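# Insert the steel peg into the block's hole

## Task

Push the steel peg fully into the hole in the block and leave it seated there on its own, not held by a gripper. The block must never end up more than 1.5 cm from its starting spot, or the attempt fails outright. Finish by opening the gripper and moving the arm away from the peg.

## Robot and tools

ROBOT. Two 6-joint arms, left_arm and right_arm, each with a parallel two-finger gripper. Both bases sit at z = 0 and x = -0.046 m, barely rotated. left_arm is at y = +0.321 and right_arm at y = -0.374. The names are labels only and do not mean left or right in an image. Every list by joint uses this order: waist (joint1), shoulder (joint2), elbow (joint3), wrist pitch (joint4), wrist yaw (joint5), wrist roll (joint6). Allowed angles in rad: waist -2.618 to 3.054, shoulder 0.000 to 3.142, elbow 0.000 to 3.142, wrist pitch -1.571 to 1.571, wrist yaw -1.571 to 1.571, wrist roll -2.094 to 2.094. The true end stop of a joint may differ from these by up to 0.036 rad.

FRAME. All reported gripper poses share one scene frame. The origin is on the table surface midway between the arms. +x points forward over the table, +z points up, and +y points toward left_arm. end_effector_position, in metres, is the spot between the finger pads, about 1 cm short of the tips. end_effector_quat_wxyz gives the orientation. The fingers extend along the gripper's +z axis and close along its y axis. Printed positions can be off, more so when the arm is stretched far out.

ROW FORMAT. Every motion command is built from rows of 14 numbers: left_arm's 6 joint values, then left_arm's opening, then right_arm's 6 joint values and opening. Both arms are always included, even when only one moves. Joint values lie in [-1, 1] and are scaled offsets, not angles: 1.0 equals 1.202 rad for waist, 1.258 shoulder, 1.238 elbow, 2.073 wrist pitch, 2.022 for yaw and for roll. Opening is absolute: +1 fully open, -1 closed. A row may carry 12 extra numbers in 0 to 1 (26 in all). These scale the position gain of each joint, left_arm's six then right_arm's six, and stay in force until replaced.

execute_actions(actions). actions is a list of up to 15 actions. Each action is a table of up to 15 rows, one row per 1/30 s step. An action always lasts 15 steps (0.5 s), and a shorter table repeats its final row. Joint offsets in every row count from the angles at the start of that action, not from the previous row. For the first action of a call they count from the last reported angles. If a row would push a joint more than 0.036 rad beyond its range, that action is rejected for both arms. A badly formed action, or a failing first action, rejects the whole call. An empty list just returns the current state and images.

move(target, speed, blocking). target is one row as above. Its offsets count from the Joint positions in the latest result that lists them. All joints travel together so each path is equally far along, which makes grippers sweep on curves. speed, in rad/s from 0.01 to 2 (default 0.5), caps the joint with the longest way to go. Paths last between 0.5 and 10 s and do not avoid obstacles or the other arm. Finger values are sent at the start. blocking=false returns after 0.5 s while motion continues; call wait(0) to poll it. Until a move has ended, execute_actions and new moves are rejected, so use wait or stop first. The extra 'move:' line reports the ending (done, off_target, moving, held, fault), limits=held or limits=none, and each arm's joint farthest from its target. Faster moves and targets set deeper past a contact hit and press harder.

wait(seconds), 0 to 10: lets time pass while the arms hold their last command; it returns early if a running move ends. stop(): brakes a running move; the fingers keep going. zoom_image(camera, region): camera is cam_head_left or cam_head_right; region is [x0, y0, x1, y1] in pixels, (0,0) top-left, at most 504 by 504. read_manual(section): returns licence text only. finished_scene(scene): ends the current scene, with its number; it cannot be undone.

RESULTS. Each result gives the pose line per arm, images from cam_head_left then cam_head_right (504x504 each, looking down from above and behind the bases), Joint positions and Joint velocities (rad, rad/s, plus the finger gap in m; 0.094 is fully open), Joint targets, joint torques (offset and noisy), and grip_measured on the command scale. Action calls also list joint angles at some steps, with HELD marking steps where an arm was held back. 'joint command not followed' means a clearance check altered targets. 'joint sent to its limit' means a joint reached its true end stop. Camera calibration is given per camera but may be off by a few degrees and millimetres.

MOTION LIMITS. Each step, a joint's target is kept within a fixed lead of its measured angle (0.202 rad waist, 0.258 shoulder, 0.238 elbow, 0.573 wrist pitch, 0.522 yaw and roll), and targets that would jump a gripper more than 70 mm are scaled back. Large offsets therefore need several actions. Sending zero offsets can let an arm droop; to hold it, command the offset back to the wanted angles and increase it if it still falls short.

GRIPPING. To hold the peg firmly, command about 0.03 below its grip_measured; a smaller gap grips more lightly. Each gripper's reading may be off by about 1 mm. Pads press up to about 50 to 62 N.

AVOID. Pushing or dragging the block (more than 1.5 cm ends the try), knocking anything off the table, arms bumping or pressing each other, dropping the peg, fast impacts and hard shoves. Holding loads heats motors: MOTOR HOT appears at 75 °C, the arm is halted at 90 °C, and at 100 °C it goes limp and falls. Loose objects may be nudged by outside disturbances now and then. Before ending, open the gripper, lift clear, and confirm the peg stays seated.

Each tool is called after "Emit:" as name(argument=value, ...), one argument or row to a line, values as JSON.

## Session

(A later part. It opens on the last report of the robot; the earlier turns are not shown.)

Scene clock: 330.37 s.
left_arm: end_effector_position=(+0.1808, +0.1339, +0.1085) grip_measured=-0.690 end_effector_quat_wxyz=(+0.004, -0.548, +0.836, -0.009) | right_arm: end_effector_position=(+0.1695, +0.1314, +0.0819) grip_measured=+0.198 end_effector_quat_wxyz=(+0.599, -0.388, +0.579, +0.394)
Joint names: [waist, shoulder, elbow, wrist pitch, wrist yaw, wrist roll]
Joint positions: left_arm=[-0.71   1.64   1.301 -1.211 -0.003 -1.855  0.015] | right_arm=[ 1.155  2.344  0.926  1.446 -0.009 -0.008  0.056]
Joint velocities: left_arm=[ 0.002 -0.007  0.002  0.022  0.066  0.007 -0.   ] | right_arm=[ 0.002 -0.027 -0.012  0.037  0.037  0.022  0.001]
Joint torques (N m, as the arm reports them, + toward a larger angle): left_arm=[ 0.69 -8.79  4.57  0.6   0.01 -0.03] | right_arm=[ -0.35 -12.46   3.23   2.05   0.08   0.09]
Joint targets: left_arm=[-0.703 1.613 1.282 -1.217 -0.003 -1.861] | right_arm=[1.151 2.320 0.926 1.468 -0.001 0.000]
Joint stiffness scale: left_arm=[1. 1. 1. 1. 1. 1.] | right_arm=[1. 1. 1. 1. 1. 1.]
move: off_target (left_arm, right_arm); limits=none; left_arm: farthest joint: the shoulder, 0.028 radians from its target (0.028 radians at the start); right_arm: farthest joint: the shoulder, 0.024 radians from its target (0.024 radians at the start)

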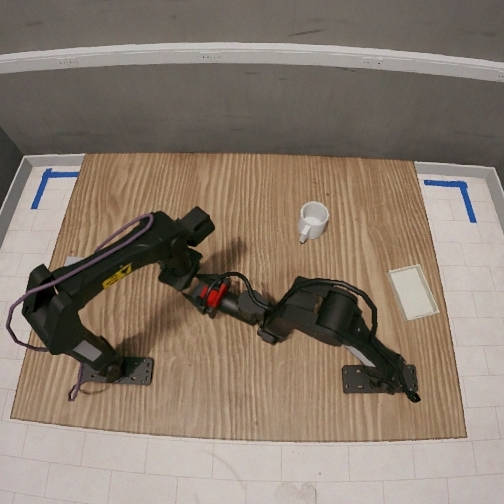

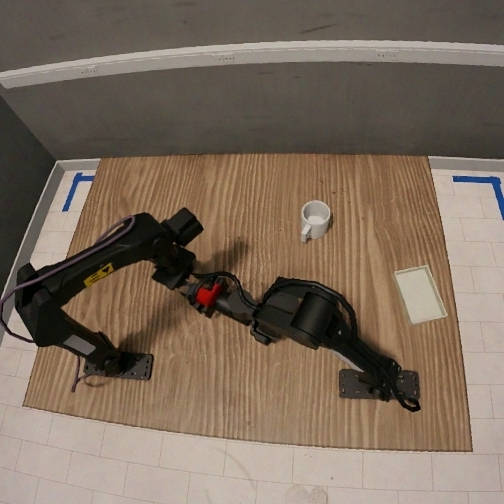

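Emit:
move(
  target=[0.0,0.033,0.252,-0.134,0,-0.003,-0.8, -0.003,-0.019,0,0.01,0.004,0.004,0.2],
  speed=0.5,
)

Emit:
zoom_image(
  camera="cam_head_right",
  region=[110, 190, 250, 330],
)

Scene clock: 344.40 s.
left_arm: end_effector_position=(+0.1839, +0.1313, +0.1686) grip_measured=-0.690 end_effector_quat_wxyz=(+0.003, -0.548, +0.836, -0.003) | right_arm: end_effector_position=(+0.1696, +0.1314, +0.0820) grip_measured=+0.198 end_effector_quat_wxyz=(+0.600, -0.387, +0.579, +0.394)
Joint names: [waist, shoulder, elbow, wrist pitch, wrist yaw, wrist roll]
Joint positions: left_arm=[-0.71   1.673  1.576 -1.467 -0.003 -1.855  0.015] | right_arm=[ 1.155  2.344  0.926  1.447 -0.008 -0.008  0.056]
Joint velocities: left_arm=[-0.017 -0.012  0.007 -0.007  0.007 -0.066 -0.   ] | right_arm=[-0.002  0.002  0.012  0.051 -0.066 -0.007  0.   ]
Joint torques (N m, as the arm reports them, + toward a larger angle): left_arm=[ 0.05 -6.26  8.94  0.43  0.01 -0.03] | right_arm=[ -0.38 -12.37   3.48   2.06   0.09   0.05]
Joint targets: left_arm=[-0.710 1.682 1.613 -1.489 -0.003 -1.861] | right_arm=[1.151 2.320 0.926 1.467 -0.001 -0.000]
Joint stiffness scale: left_arm=[1. 1. 1. 1. 1. 1.] | right_arm=[1. 1. 1. 1. 1. 1.]
move: off_target (left_arm, right_arm); limits=none; left_arm: farthest joint: the elbow, 0.037 radians from its target (0.312 radians at the start); right_arm: farthest joint: the shoulder, 0.024 radians from its target (0.024 radians at the start)

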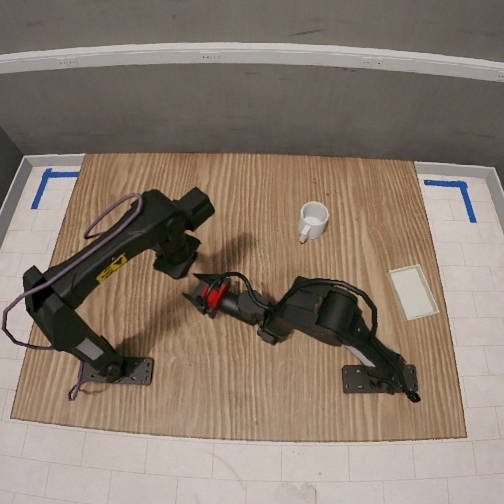

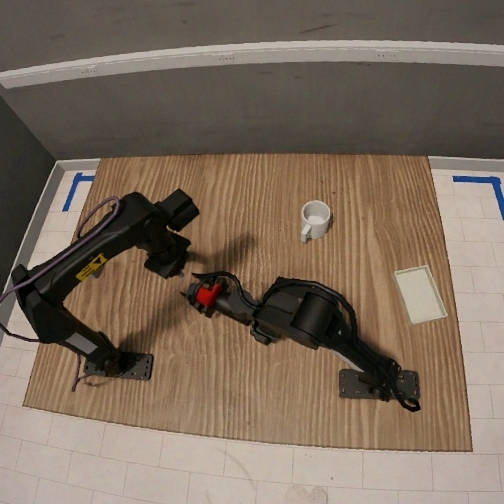

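Region (110, 190, 250, 330) of cam_head_right's 504x504 image, scaled by 3.600, with more detail than that image has.

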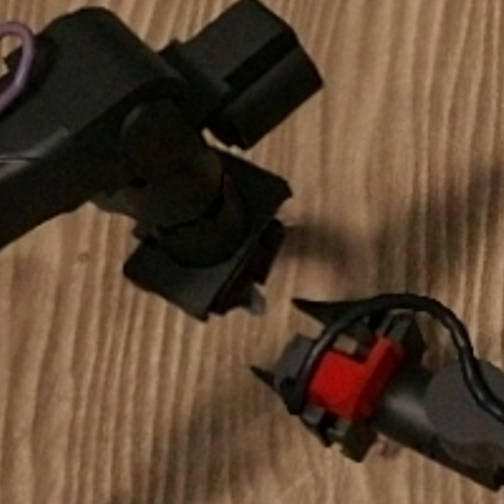

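Emit:
move(
  target=[1.0,0.037,-0.132,0.094,0,0.425,-0.8, -0.71,-1.0,-0.263,-0.70,0.004,0.004,0.2],
  speed=1.0,
)

Emit:
zoom_image(
  camera="cam_head_left",
  region=[10, 190, 150, 330],
)

Emit:
zoom_image(
  camera="cam_head_right",
  region=[10, 190, 150, 330],
)

Scene clock: 373.87 s.
left_arm: end_effector_position=(+0.2234, +0.4730, +0.1187) grip_measured=-0.690 end_effector_quat_wxyz=(+0.002, +0.686, -0.728, -0.001) | right_arm: end_effector_position=(+0.3002, -0.2600, +0.1725) grip_measured=+0.198 end_effector_quat_wxyz=(+0.505, -0.138, +0.848, +0.078)
Joint names: [waist, shoulder, elbow, wrist pitch, wrist yaw, wrist roll]
Joint positions: left_arm=[ 0.494  1.718  1.428 -1.284 -0.001 -1.002  0.015] | right_arm=[ 0.307  1.109  0.613 -0.002 -0.    -0.008  0.056]
Joint velocities: left_arm=[ 0.007  0.007 -0.007 -0.095  0.037 -0.051 -0.   ] | right_arm=[-0.002 -0.007  0.002  0.007  0.081 -0.022 -0.001]
Joint torques (N m, as the arm reports them, + toward a larger angle): left_arm=[-0.29 -7.22  4.79  0.72  0.    0.11] | right_arm=[-0.43 -4.57  5.21  1.83 -0.01  0.15]
Joint targets: left_arm=[0.492 1.720 1.413 -1.272 -0.003 -0.995] | right_arm=[0.301 1.086 0.601 -0.004 -0.000 -0.000]
Joint stiffness scale: left_arm=[1. 1. 1. 1. 1. 1.] | right_arm=[1. 1. 1. 1. 1. 1.]
move: off_target (right_arm); limits=none; left_arm: farthest joint: the elbow, 0.015 radians from its target (0.163 radians at the start); right_arm: farthest joint: the shoulder, 0.023 radians from its target (1.258 radians at the start)

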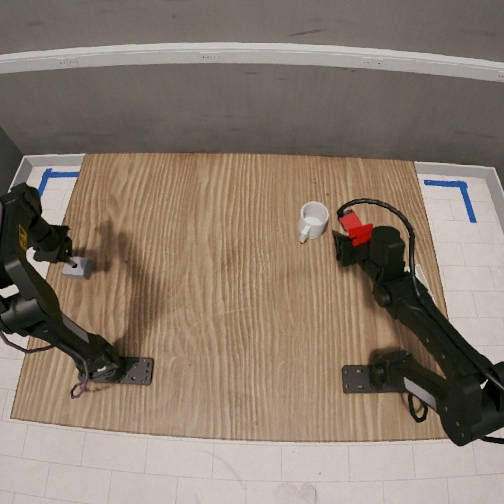

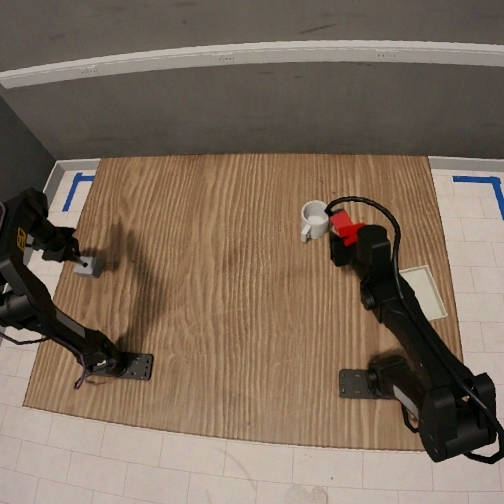

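Region (10, 190, 150, 330) of cam_head_left's 504x504 image, scaled by 3.600, with more detail than that image has.

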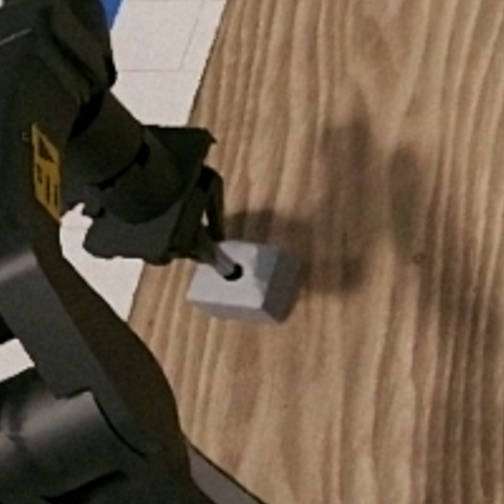

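Region (10, 190, 150, 330) of cam_head_right's 504x504 image, scaled by 3.600, with more detail than that image has.

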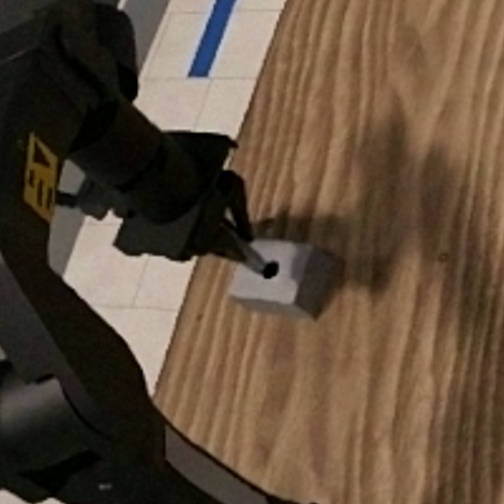

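Emit:
zoom_image(
  camera="cam_head_left",
  region=[50, 240, 100, 290],
)

Emit:
zoom_image(
  camera="cam_head_right",
  region=[60, 240, 110, 290],
)

Region (50, 240, 100, 290) of cam_head_left's 504x504 image, scaled by 10.080, with more detail than that image has.

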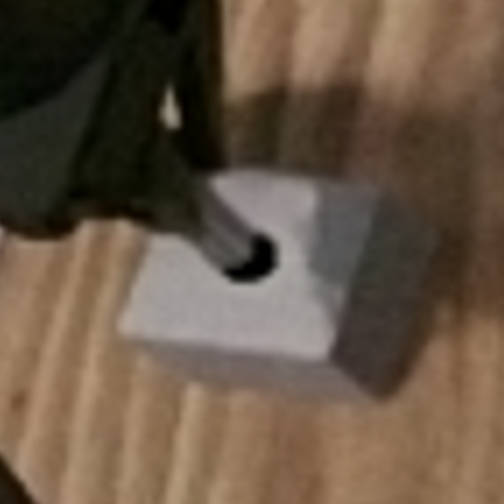

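Region (60, 240, 110, 290) of cam_head_right's 504x504 image, scaled by 10.080, with more detail than that image has.

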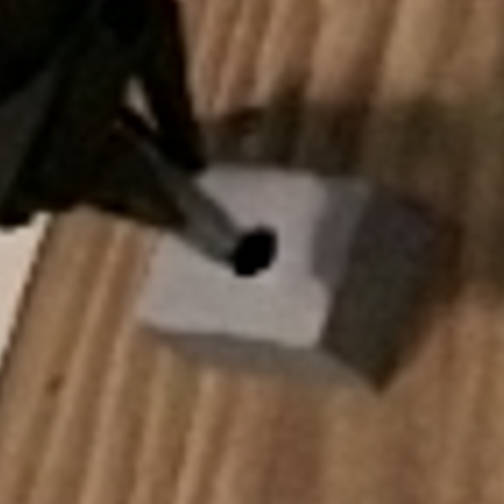

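Emit:
move(
  target=[-0.002,0.004,-0.044,0.026,-0.001,0.003,-0.8, -0.005,-0.018,-0.01,-0.001,0,0.004,0.2],
  speed=0.15,
)

Emit:
zoom_image(
  camera="cam_head_left",
  region=[50, 240, 100, 290],
)

Emit:
zoom_image(
  camera="cam_head_right",
  region=[60, 240, 110, 290],
)

Scene clock: 396.20 s.
left_arm: end_effector_position=(+0.2230, +0.4728, +0.1086) grip_measured=-0.690 end_effector_quat_wxyz=(+0.001, +0.686, -0.728, -0.001) | right_arm: end_effector_position=(+0.3001, -0.2601, +0.1724) grip_measured=+0.198 end_effector_quat_wxyz=(+0.505, -0.138, +0.848, +0.078)
Joint names: [waist, shoulder, elbow, wrist pitch, wrist yaw, wrist roll]
Joint positions: left_arm=[ 0.494  1.718  1.388 -1.243 -0.001 -1.001  0.015] | right_arm=[ 0.307  1.109  0.613 -0.002 -0.    -0.008  0.056]
Joint velocities: left_arm=[-0.017 -0.007  0.002  0.007 -0.022 -0.081 -0.001] | right_arm=[ 0.007 -0.002 -0.007 -0.081  0.007 -0.022 -0.001]
Joint torques (N m, as the arm reports them, + toward a larger angle): left_arm=[-0.22 -6.96  4.85  0.75 -0.01  0.07] | right_arm=[-0.65 -4.38  5.17  1.79 -0.02  0.15]
Joint targets: left_arm=[0.492 1.723 1.373 -1.230 -0.003 -0.996] | right_arm=[0.301 1.086 0.600 -0.004 -0.000 -0.000]
Joint stiffness scale: left_arm=[1. 1. 1. 1. 1. 1.] | right_arm=[1. 1. 1. 1. 1. 1.]
move: off_target (right_arm); limits=none; left_arm: farthest joint: the elbow, 0.014 radians from its target (0.054 radians at the start); right_arm: farthest joint: the shoulder, 0.022 radians from its target (0.022 radians at the start)

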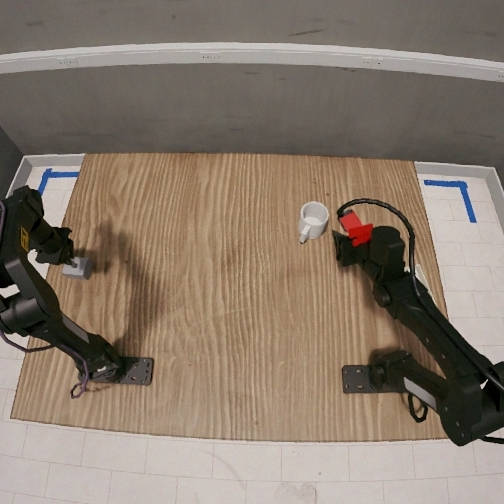

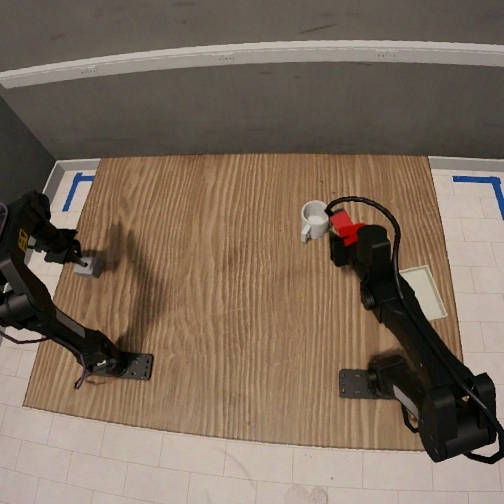

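Region (50, 240, 100, 290) of cam_head_left's 504x504 image, scaled by 10.080, with more detail than that image has.

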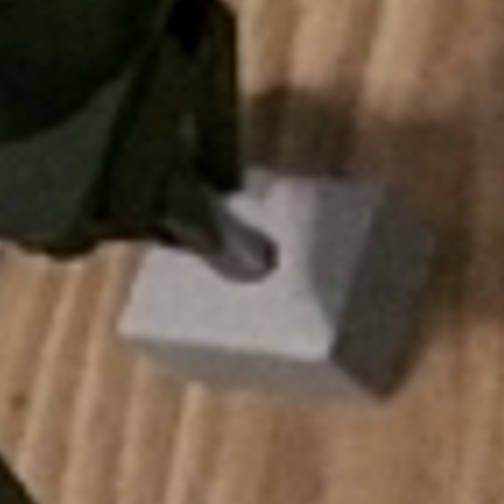

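Region (60, 240, 110, 290) of cam_head_right's 504x504 image, scaled by 10.080, with more detail than that image has.

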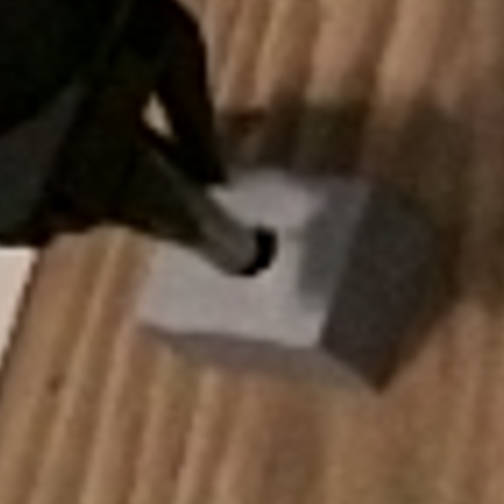

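Emit:
move(
  target=[0.027,0.049,0.048,0.023,-0.001,0.003,-0.8, -0.005,-0.018,-0.01,-0.001,0,0.004,0.2],
  speed=0.15,
)

Emit:
zoom_image(
  camera="cam_head_left",
  region=[50, 240, 100, 290],
)

Emit:
zoom_image(
  camera="cam_head_right",
  region=[60, 240, 110, 290],
)

Scene clock: 413.87 s.
left_arm: end_effector_position=(+0.2303, +0.4867, +0.0949) grip_measured=-0.690 end_effector_quat_wxyz=(+0.004, +0.695, -0.719, -0.002) | right_arm: end_effector_position=(+0.3001, -0.2601, +0.1723) grip_measured=+0.198 end_effector_quat_wxyz=(+0.505, -0.138, +0.848, +0.078)
Joint names: [waist, shoulder, elbow, wrist pitch, wrist yaw, wrist roll]
Joint positions: left_arm=[ 0.521  1.781  1.407 -1.207 -0.001 -1.001  0.015] | right_arm=[ 0.307  1.109  0.613 -0.003 -0.    -0.008  0.056]
Joint velocities: left_arm=[-0.017  0.007  0.007 -0.037 -0.007 -0.037 -0.   ] | right_arm=[-0.007  0.002 -0.007 -0.051  0.022 -0.022 -0.001]
Joint torques (N m, as the arm reports them, + toward a larger angle): left_arm=[ 0.55 -7.91  9.25  0.7  -0.01  0.06] | right_arm=[-0.65 -4.6   5.23  1.76 -0.01  0.05]
Joint targets: left_arm=[0.527 1.780 1.447 -1.195 -0.003 -0.995] | right_arm=[0.301 1.086 0.600 -0.005 -0.000 -0.000]
Joint stiffness scale: left_arm=[1. 1. 1. 1. 1. 1.] | right_arm=[1. 1. 1. 1. 1. 1.]
move: off_target (left_arm, right_arm); limits=none; left_arm: farthest joint: the elbow, 0.040 radians from its target (0.060 radians at the start); right_arm: farthest joint: the shoulder, 0.022 radians from its target (0.022 radians at the start)

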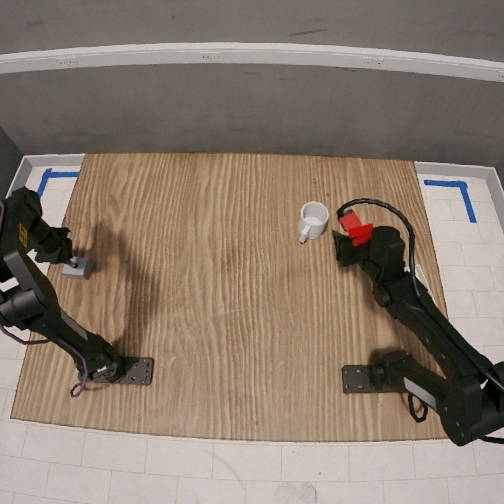

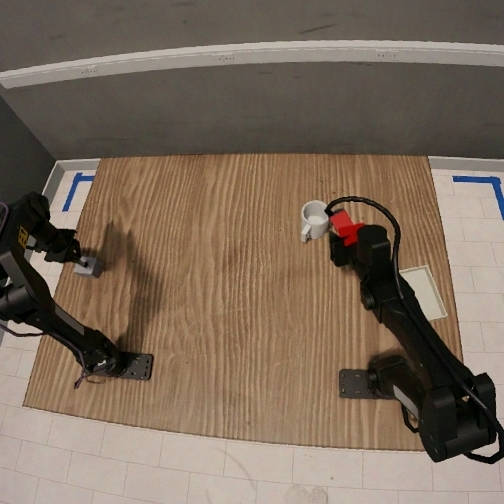

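Region (50, 240, 100, 290) of cam_head_left's 504x504 image, scaled by 10.080, with more detail than that image has.

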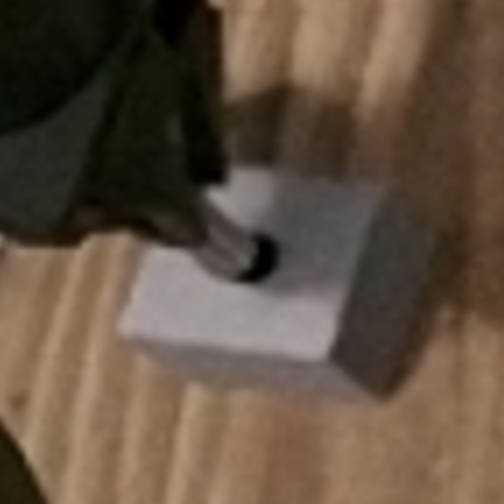

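Region (60, 240, 110, 290) of cam_head_right's 504x504 image, scaled by 10.080, with more detail than that image has.

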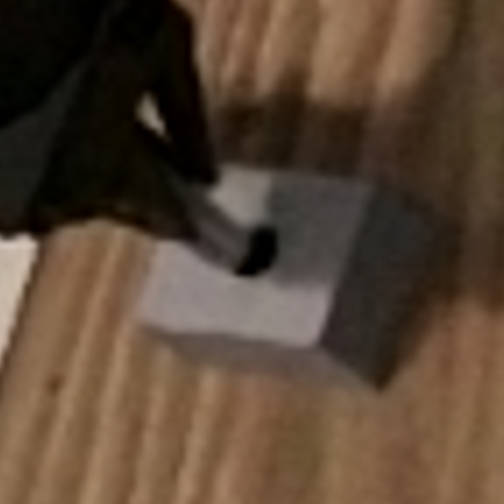

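Emit:
move(
  target=[-0.005,0.005,-0.027,0.022,-0.001,0.003,-0.8, -0.005,-0.018,-0.01,-0.001,0,0.004,0.2],
  speed=0.1,
)

Emit:
zoom_image(
  camera="cam_head_left",
  region=[50, 240, 100, 290],
)

Emit:
zoom_image(
  camera="cam_head_right",
  region=[60, 240, 110, 290],
)

Scene clock: 430.83 s.
left_arm: end_effector_position=(+0.2327, +0.4882, +0.0902) grip_measured=-0.690 end_effector_quat_wxyz=(-0.002, +0.695, -0.719, -0.000) | right_arm: end_effector_position=(+0.3001, -0.2601, +0.1723) grip_measured=+0.198 end_effector_quat_wxyz=(+0.505, -0.138, +0.848, +0.078)
Joint names: [waist, shoulder, elbow, wrist pitch, wrist yaw, wrist roll]
Joint positions: left_arm=[ 0.521  1.781  1.389 -1.174 -0.001 -1.001  0.015] | right_arm=[ 0.307  1.109  0.613 -0.003 -0.    -0.008  0.056]
Joint velocities: left_arm=[-0.012  0.007  0.007 -0.007 -0.051 -0.007  0.001] | right_arm=[-0.007  0.007  0.012 -0.11  -0.007 -0.11  -0.001]
Joint torques (N m, as the arm reports them, + toward a larger angle): left_arm=[-0.55 -7.43  4.79  0.74 -0.01  0.08] | right_arm=[-0.41 -4.42  5.01  1.73 -0.04  0.11]
Joint targets: left_arm=[0.515 1.787 1.374 -1.161 -0.003 -0.995] | right_arm=[0.301 1.086 0.600 -0.005 -0.000 -0.000]
Joint stiffness scale: left_arm=[1. 1. 1. 1. 1. 1.] | right_arm=[1. 1. 1. 1. 1. 1.]
move: off_target (right_arm); limits=none; left_arm: farthest joint: the elbow, 0.015 radians from its target (0.034 radians at the start); right_arm: farthest joint: the shoulder, 0.022 radians from its target (0.022 radians at the start)

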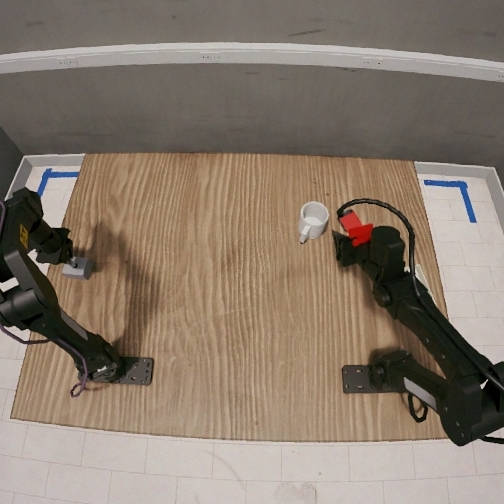

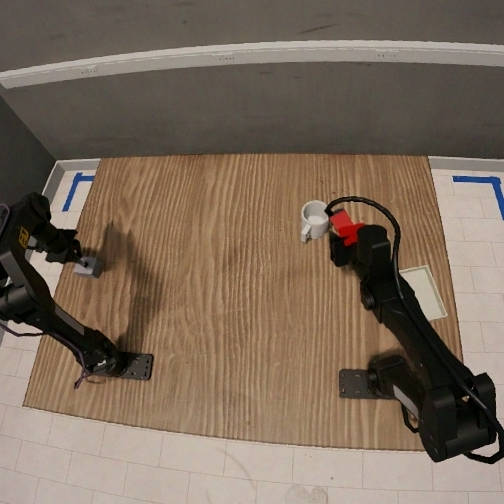

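Region (50, 240, 100, 290) of cam_head_left's 504x504 image, scaled by 10.080, with more detail than that image has.

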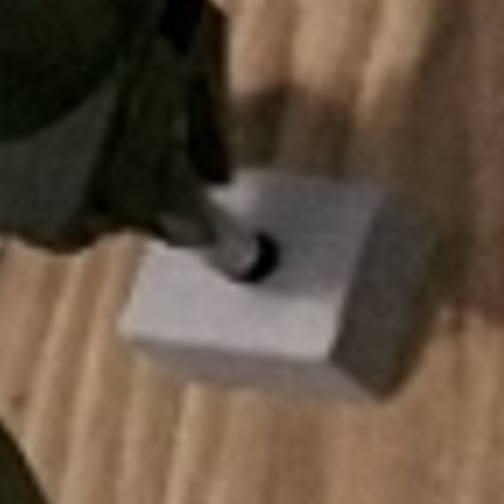

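Region (60, 240, 110, 290) of cam_head_right's 504x504 image, scaled by 10.080, with more detail than that image has.

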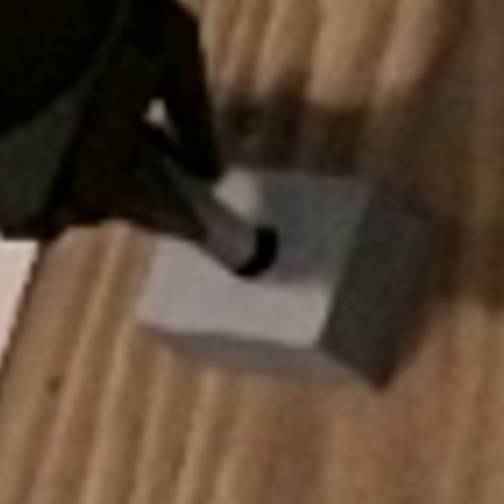

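Emit:
move(
  target=[-0.005,0.011,-0.030,0.018,-0.001,0.003,-0.8, -0.005,-0.018,-0.01,-0.001,0,0.004,0.2],
  speed=0.08,
)

Emit:
zoom_image(
  camera="cam_head_left",
  region=[50, 240, 100, 290],
)

Emit:
zoom_image(
  camera="cam_head_right",
  region=[60, 240, 110, 290],
)

Scene clock: 440.17 s.
left_arm: end_effector_position=(+0.2318, +0.4876, +0.0801) grip_measured=-0.690 end_effector_quat_wxyz=(+0.004, +0.695, -0.719, -0.002) | right_arm: end_effector_position=(+0.3000, -0.2601, +0.1722) grip_measured=+0.198 end_effector_quat_wxyz=(+0.505, -0.138, +0.849, +0.078)
Joint names: [waist, shoulder, elbow, wrist pitch, wrist yaw, wrist roll]
Joint positions: left_arm=[ 0.521  1.795  1.365 -1.149 -0.001 -1.001  0.015] | right_arm=[ 0.307  1.109  0.613 -0.003 -0.    -0.008  0.056]
Joint velocities: left_arm=[-0.002 -0.017  0.022  0.007 -0.037  0.022  0.001] | right_arm=[-0.002  0.017  0.007 -0.007  0.022 -0.022  0.001]
Joint torques (N m, as the arm reports them, + toward a larger angle): left_arm=[-0.53 -8.    4.82  0.68 -0.01  0.08] | right_arm=[-0.54 -4.37  5.23  1.79 -0.01  0.12]
Joint targets: left_arm=[0.515 1.794 1.351 -1.137 -0.003 -0.995] | right_arm=[0.301 1.086 0.600 -0.005 -0.000 -0.000]
Joint stiffness scale: left_arm=[1. 1. 1. 1. 1. 1.] | right_arm=[1. 1. 1. 1. 1. 1.]
move: off_target (right_arm); limits=none; left_arm: farthest joint: the elbow, 0.014 radians from its target (0.037 radians at the start); right_arm: farthest joint: the shoulder, 0.022 radians from its target (0.022 radians at the start)

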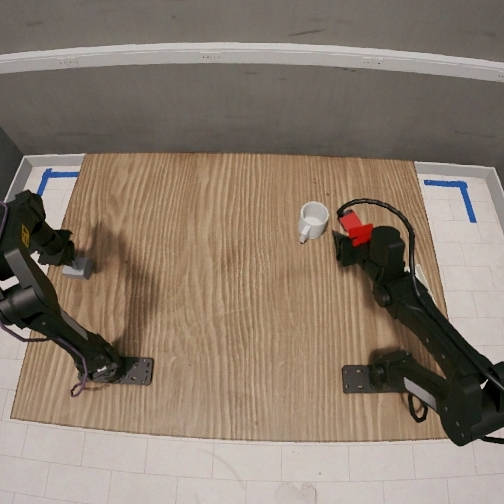

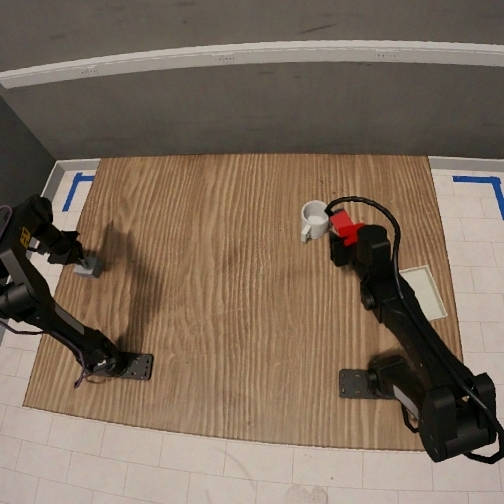

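Region (50, 240, 100, 290) of cam_head_left's 504x504 image, scaled by 10.080, with more detail than that image has.

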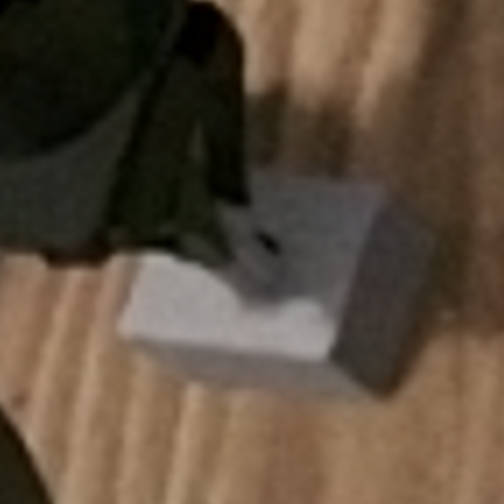

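Region (60, 240, 110, 290) of cam_head_right's 504x504 image, scaled by 10.080, with more detail than that image has.

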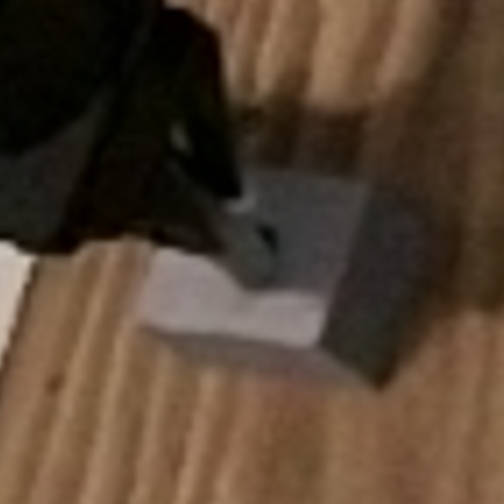

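Emit:
move(
  target=[0.010,0.0135,0.051,-0.002,-0.001,0.003,-0.8, -0.005,-0.018,-0.01,-0.001,0,0.004,0.2],
  speed=0.08,
)

Emit:
zoom_image(
  camera="cam_head_left",
  region=[50, 240, 100, 290],
)

Emit:
zoom_image(
  camera="cam_head_right",
  region=[60, 240, 110, 290],
)

Scene clock: 468.83 s.
left_arm: end_effector_position=(+0.2360, +0.4922, +0.0812) grip_measured=-0.690 end_effector_quat_wxyz=(+0.000, +0.697, -0.717, -0.001) | right_arm: end_effector_position=(+0.3000, -0.2601, +0.1722) grip_measured=+0.198 end_effector_quat_wxyz=(+0.505, -0.138, +0.849, +0.078)
Joint names: [waist, shoulder, elbow, wrist pitch, wrist yaw, wrist roll]
Joint positions: left_arm=[ 0.526  1.81   1.388 -1.15  -0.001 -1.001  0.015] | right_arm=[ 0.307  1.109  0.613 -0.003 -0.    -0.008  0.056]
Joint velocities: left_arm=[-0.007 -0.012 -0.007  0.007 -0.022  0.022 -0.001] | right_arm=[ 0.002  0.012 -0.007 -0.022 -0.051  0.037 -0.001]
Joint torques (N m, as the arm reports them, + toward a larger angle): left_arm=[ 0.7  -7.85  9.24  0.59 -0.01  0.08] | right_arm=[-0.51 -4.46  5.12  1.76  0.    0.09]
Joint targets: left_arm=[0.533 1.812 1.428 -1.154 -0.003 -0.995] | right_arm=[0.301 1.086 0.600 -0.005 -0.000 -0.000]
Joint stiffness scale: left_arm=[1. 1. 1. 1. 1. 1.] | right_arm=[1. 1. 1. 1. 1. 1.]
move: off_target (left_arm, right_arm); limits=none; left_arm: farthest joint: the elbow, 0.040 radians from its target (0.063 radians at the start); right_arm: farthest joint: the shoulder, 0.022 radians from its target (0.022 radians at the start)

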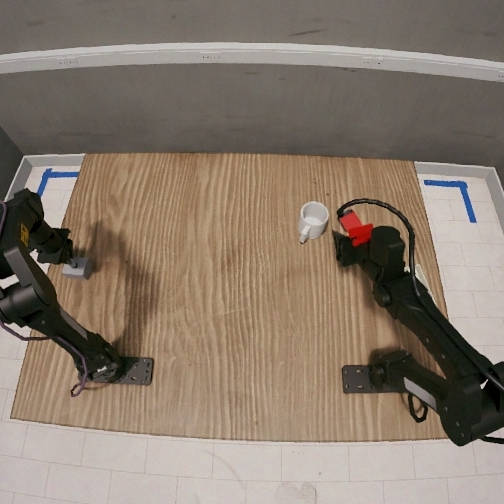

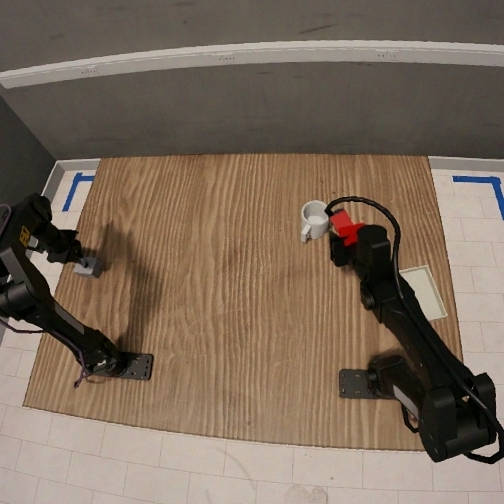

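Region (50, 240, 100, 290) of cam_head_left's 504x504 image, scaled by 10.080, with more detail than that image has.

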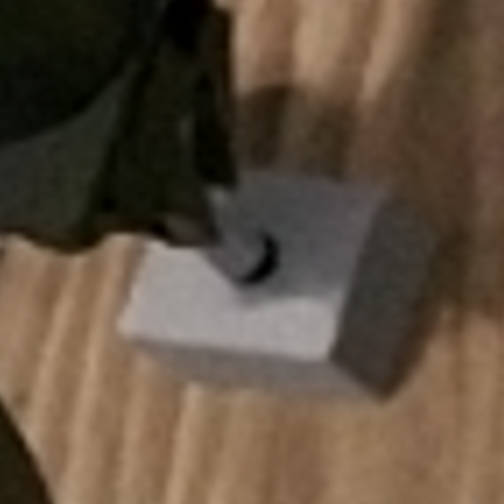

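Region (60, 240, 110, 290) of cam_head_right's 504x504 image, scaled by 10.080, with more detail than that image has.

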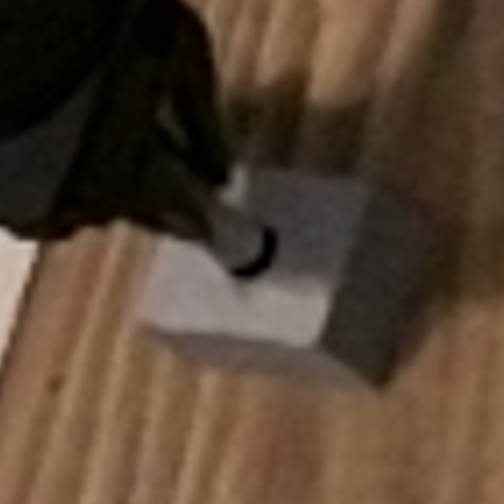

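Emit:
move(
  target=[0.003,0.0016,-0.027,0.0164,-0.001,0.003,-0.8, -0.005,-0.018,-0.01,-0.001,0,0.004,0.2],
  speed=0.08,
)

Emit:
zoom_image(
  camera="cam_head_left",
  region=[50, 240, 100, 290],
)

Emit:
zoom_image(
  camera="cam_head_right",
  region=[60, 240, 110, 290],
)

Scene clock: 483.67 s.
left_arm: end_effector_position=(+0.2380, +0.4933, +0.0793) grip_measured=-0.690 end_effector_quat_wxyz=(-0.005, +0.697, -0.717, +0.001) | right_arm: end_effector_position=(+0.3000, -0.2601, +0.1721) grip_measured=+0.198 end_effector_quat_wxyz=(+0.504, -0.138, +0.849, +0.078)
Joint names: [waist, shoulder, elbow, wrist pitch, wrist yaw, wrist roll]
Joint positions: left_arm=[ 0.526  1.81   1.381 -1.132 -0.001 -1.001  0.015] | right_arm=[ 0.307  1.109  0.613 -0.004 -0.    -0.008  0.056]
Joint velocities: left_arm=[ 0.007 -0.007 -0.007 -0.022 -0.037 -0.051  0.001] | right_arm=[ 0.012  0.012 -0.007  0.051 -0.007 -0.081 -0.   ]
Joint torques (N m, as the arm reports them, + toward a larger angle): left_arm=[ 0.33 -7.97  3.94  0.8  -0.03  0.07] | right_arm=[-0.49 -4.12  5.16  1.81 -0.02  0.11]
Joint targets: left_arm=[0.530 1.812 1.355 -1.116 -0.003 -0.995] | right_arm=[0.301 1.086 0.600 -0.005 -0.000 -0.000]
Joint stiffness scale: left_arm=[1. 1. 1. 1. 1. 1.] | right_arm=[1. 1. 1. 1. 1. 1.]
move: off_target (left_arm, right_arm); limits=none; left_arm: farthest joint: the elbow, 0.026 radians from its target (0.034 radians at the start); right_arm: farthest joint: the shoulder, 0.022 radians from its target (0.022 radians at the start)

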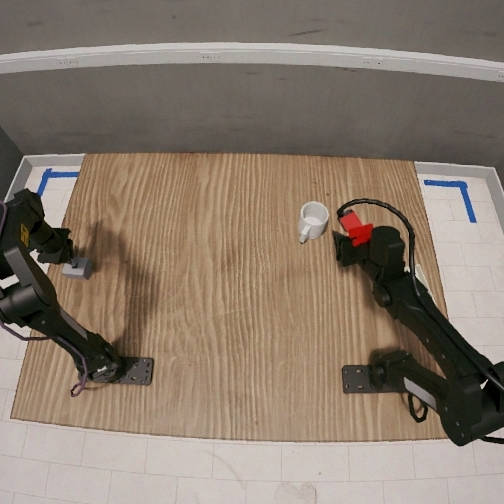

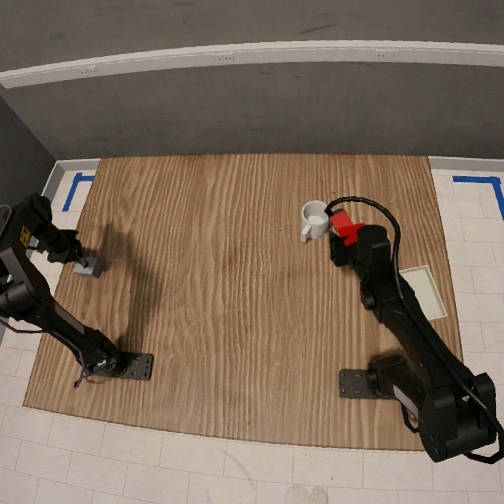

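Region (50, 240, 100, 290) of cam_head_left's 504x504 image, scaled by 10.080, with more detail than that image has.

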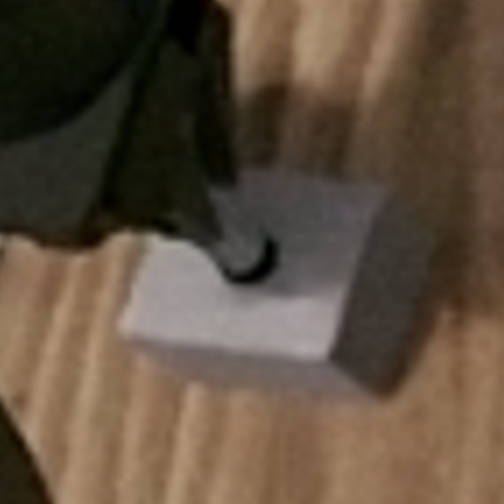

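Region (60, 240, 110, 290) of cam_head_right's 504x504 image, scaled by 10.080, with more detail than that image has.

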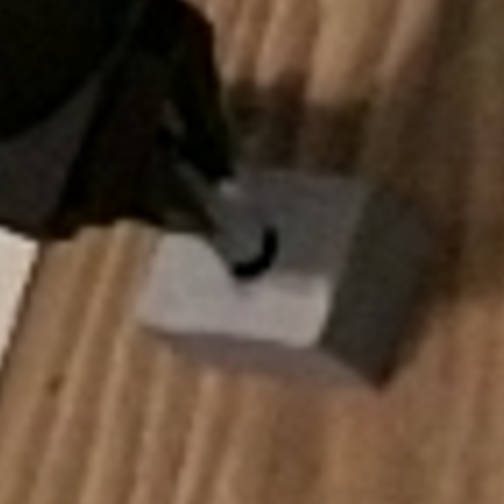

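Emit:
move(
  target=[0.003,0.0016,-0.021,-0.0106,-0.001,0.003,-0.8, -0.005,-0.018,-0.01,-0.001,0,0.004,0.2],
  speed=0.04,
)

Emit:
zoom_image(
  camera="cam_head_left",
  region=[50, 240, 100, 290],
)

Emit:
zoom_image(
  camera="cam_head_right",
  region=[60, 240, 110, 290],
)

Scene clock: 496.63 s.
left_arm: end_effector_position=(+0.2379, +0.4932, +0.0793) grip_measured=-0.690 end_effector_quat_wxyz=(-0.005, +0.697, -0.717, +0.001) | right_arm: end_effector_position=(+0.3000, -0.2601, +0.1721) grip_measured=+0.198 end_effector_quat_wxyz=(+0.504, -0.138, +0.849, +0.078)
Joint names: [waist, shoulder, elbow, wrist pitch, wrist yaw, wrist roll]
Joint positions: left_arm=[ 0.526  1.81   1.381 -1.133 -0.001 -1.001  0.015] | right_arm=[ 0.307  1.109  0.613 -0.004 -0.    -0.008  0.056]
Joint velocities: left_arm=[-0.002 -0.012  0.002 -0.007 -0.007  0.022 -0.   ] | right_arm=[ 0.002 -0.002 -0.002 -0.022  0.037 -0.051  0.001]
Joint torques (N m, as the arm reports them, + toward a larger angle): left_arm=[ 0.34 -7.93  3.83  0.43 -0.01  0.07] | right_arm=[-0.62 -4.34  5.11  1.75 -0.01  0.06]
Joint targets: left_arm=[0.530 1.812 1.355 -1.154 -0.003 -0.995] | right_arm=[0.301 1.086 0.600 -0.005 -0.000 -0.000]
Joint stiffness scale: left_arm=[1. 1. 1. 1. 1. 1.] | right_arm=[1. 1. 1. 1. 1. 1.]
move: off_target (left_arm, right_arm); limits=none; left_arm: farthest joint: the elbow, 0.026 radians from its target (0.026 radians at the start); right_arm: farthest joint: the shoulder, 0.022 radians from its target (0.022 radians at the start)

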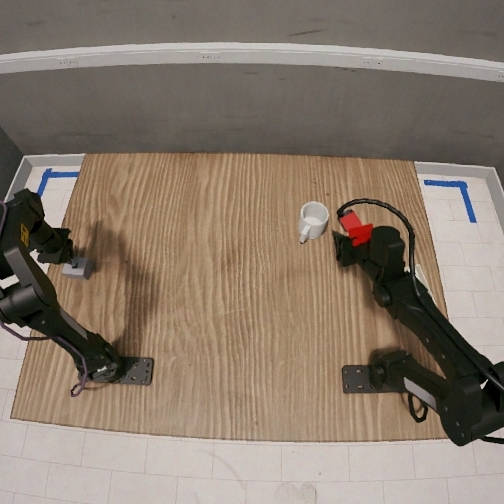

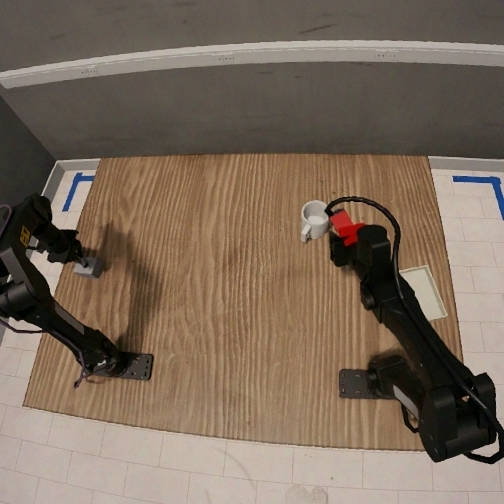

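Region (50, 240, 100, 290) of cam_head_left's 504x504 image, scaled by 10.080, with more detail than that image has.

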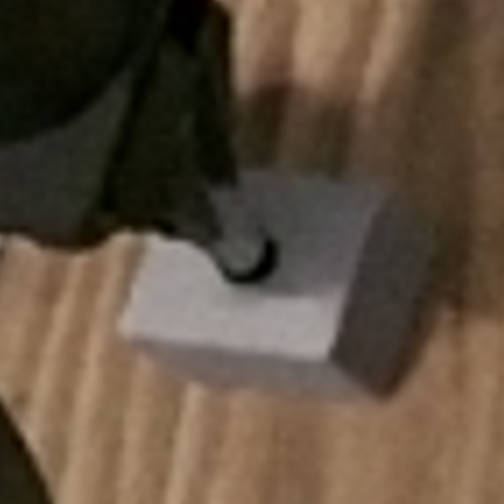

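Region (60, 240, 110, 290) of cam_head_right's 504x504 image, scaled by 10.080, with more detail than that image has.

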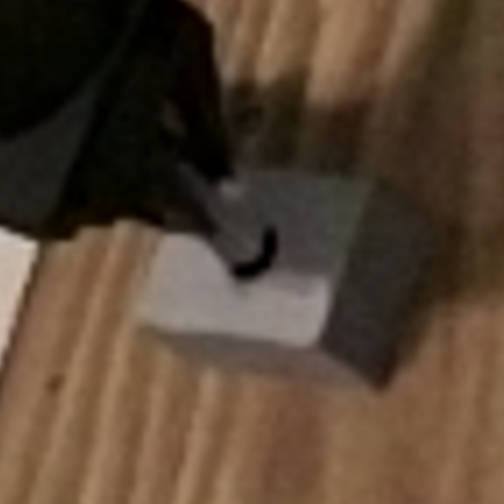

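Emit:
move(
  target=[0.003,0.0016,0.036,-0.014,-0.001,0.003,-0.8, -0.005,-0.018,-0.01,-0.001,0,0.004,0.2],
  speed=0.05,
)

Emit:
zoom_image(
  camera="cam_head_left",
  region=[50, 240, 100, 290],
)

Emit:
zoom_image(
  camera="cam_head_right",
  region=[60, 240, 110, 290],
)

Scene clock: 512.67 s.
left_arm: end_effector_position=(+0.2362, +0.4922, +0.0802) grip_measured=-0.690 end_effector_quat_wxyz=(-0.000, +0.697, -0.717, -0.000) | right_arm: end_effector_position=(+0.3000, -0.2601, +0.1720) grip_measured=+0.198 end_effector_quat_wxyz=(+0.504, -0.138, +0.849, +0.078)
Joint names: [waist, shoulder, elbow, wrist pitch, wrist yaw, wrist roll]
Joint positions: left_arm=[ 0.526  1.81   1.384 -1.145 -0.001 -1.001  0.015] | right_arm=[ 0.307  1.109  0.613 -0.004 -0.    -0.008  0.056]
Joint velocities: left_arm=[-0.012 -0.002  0.002 -0.022  0.037  0.037 -0.001] | right_arm=[-0.007  0.002 -0.012  0.007  0.007  0.007  0.001]
Joint torques (N m, as the arm reports them, + toward a larger angle): left_arm=[ 0.35 -7.94  9.31  0.46 -0.02  0.07] | right_arm=[-0.43 -4.36  5.22  1.75  0.01  0.12]
Joint targets: left_arm=[0.530 1.812 1.425 -1.162 -0.003 -0.995] | right_arm=[0.301 1.086 0.600 -0.006 -0.000 -0.000]
Joint stiffness scale: left_arm=[1. 1. 1. 1. 1. 1.] | right_arm=[1. 1. 1. 1. 1. 1.]
move: off_target (left_arm, right_arm); limits=none; left_arm: farthest joint: the elbow, 0.042 radians from its target (0.045 radians at the start); right_arm: farthest joint: the shoulder, 0.022 radians from its target (0.022 radians at the start)

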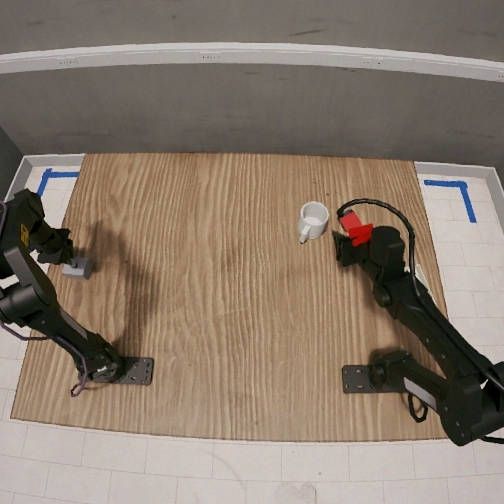

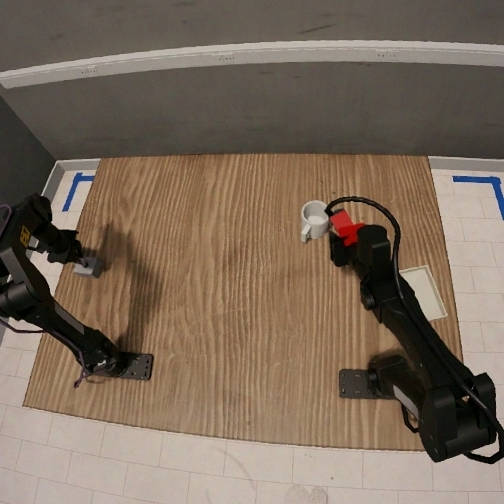

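Region (50, 240, 100, 290) of cam_head_left's 504x504 image, scaled by 10.080, with more detail than that image has.

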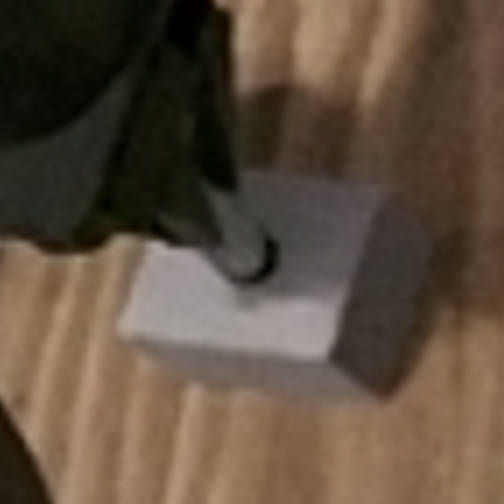

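Region (60, 240, 110, 290) of cam_head_right's 504x504 image, scaled by 10.080, with more detail than that image has.

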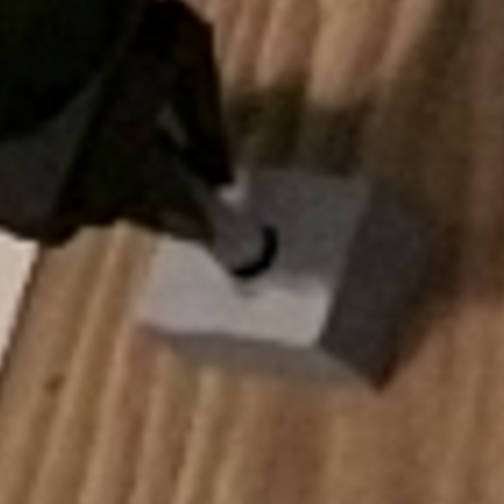

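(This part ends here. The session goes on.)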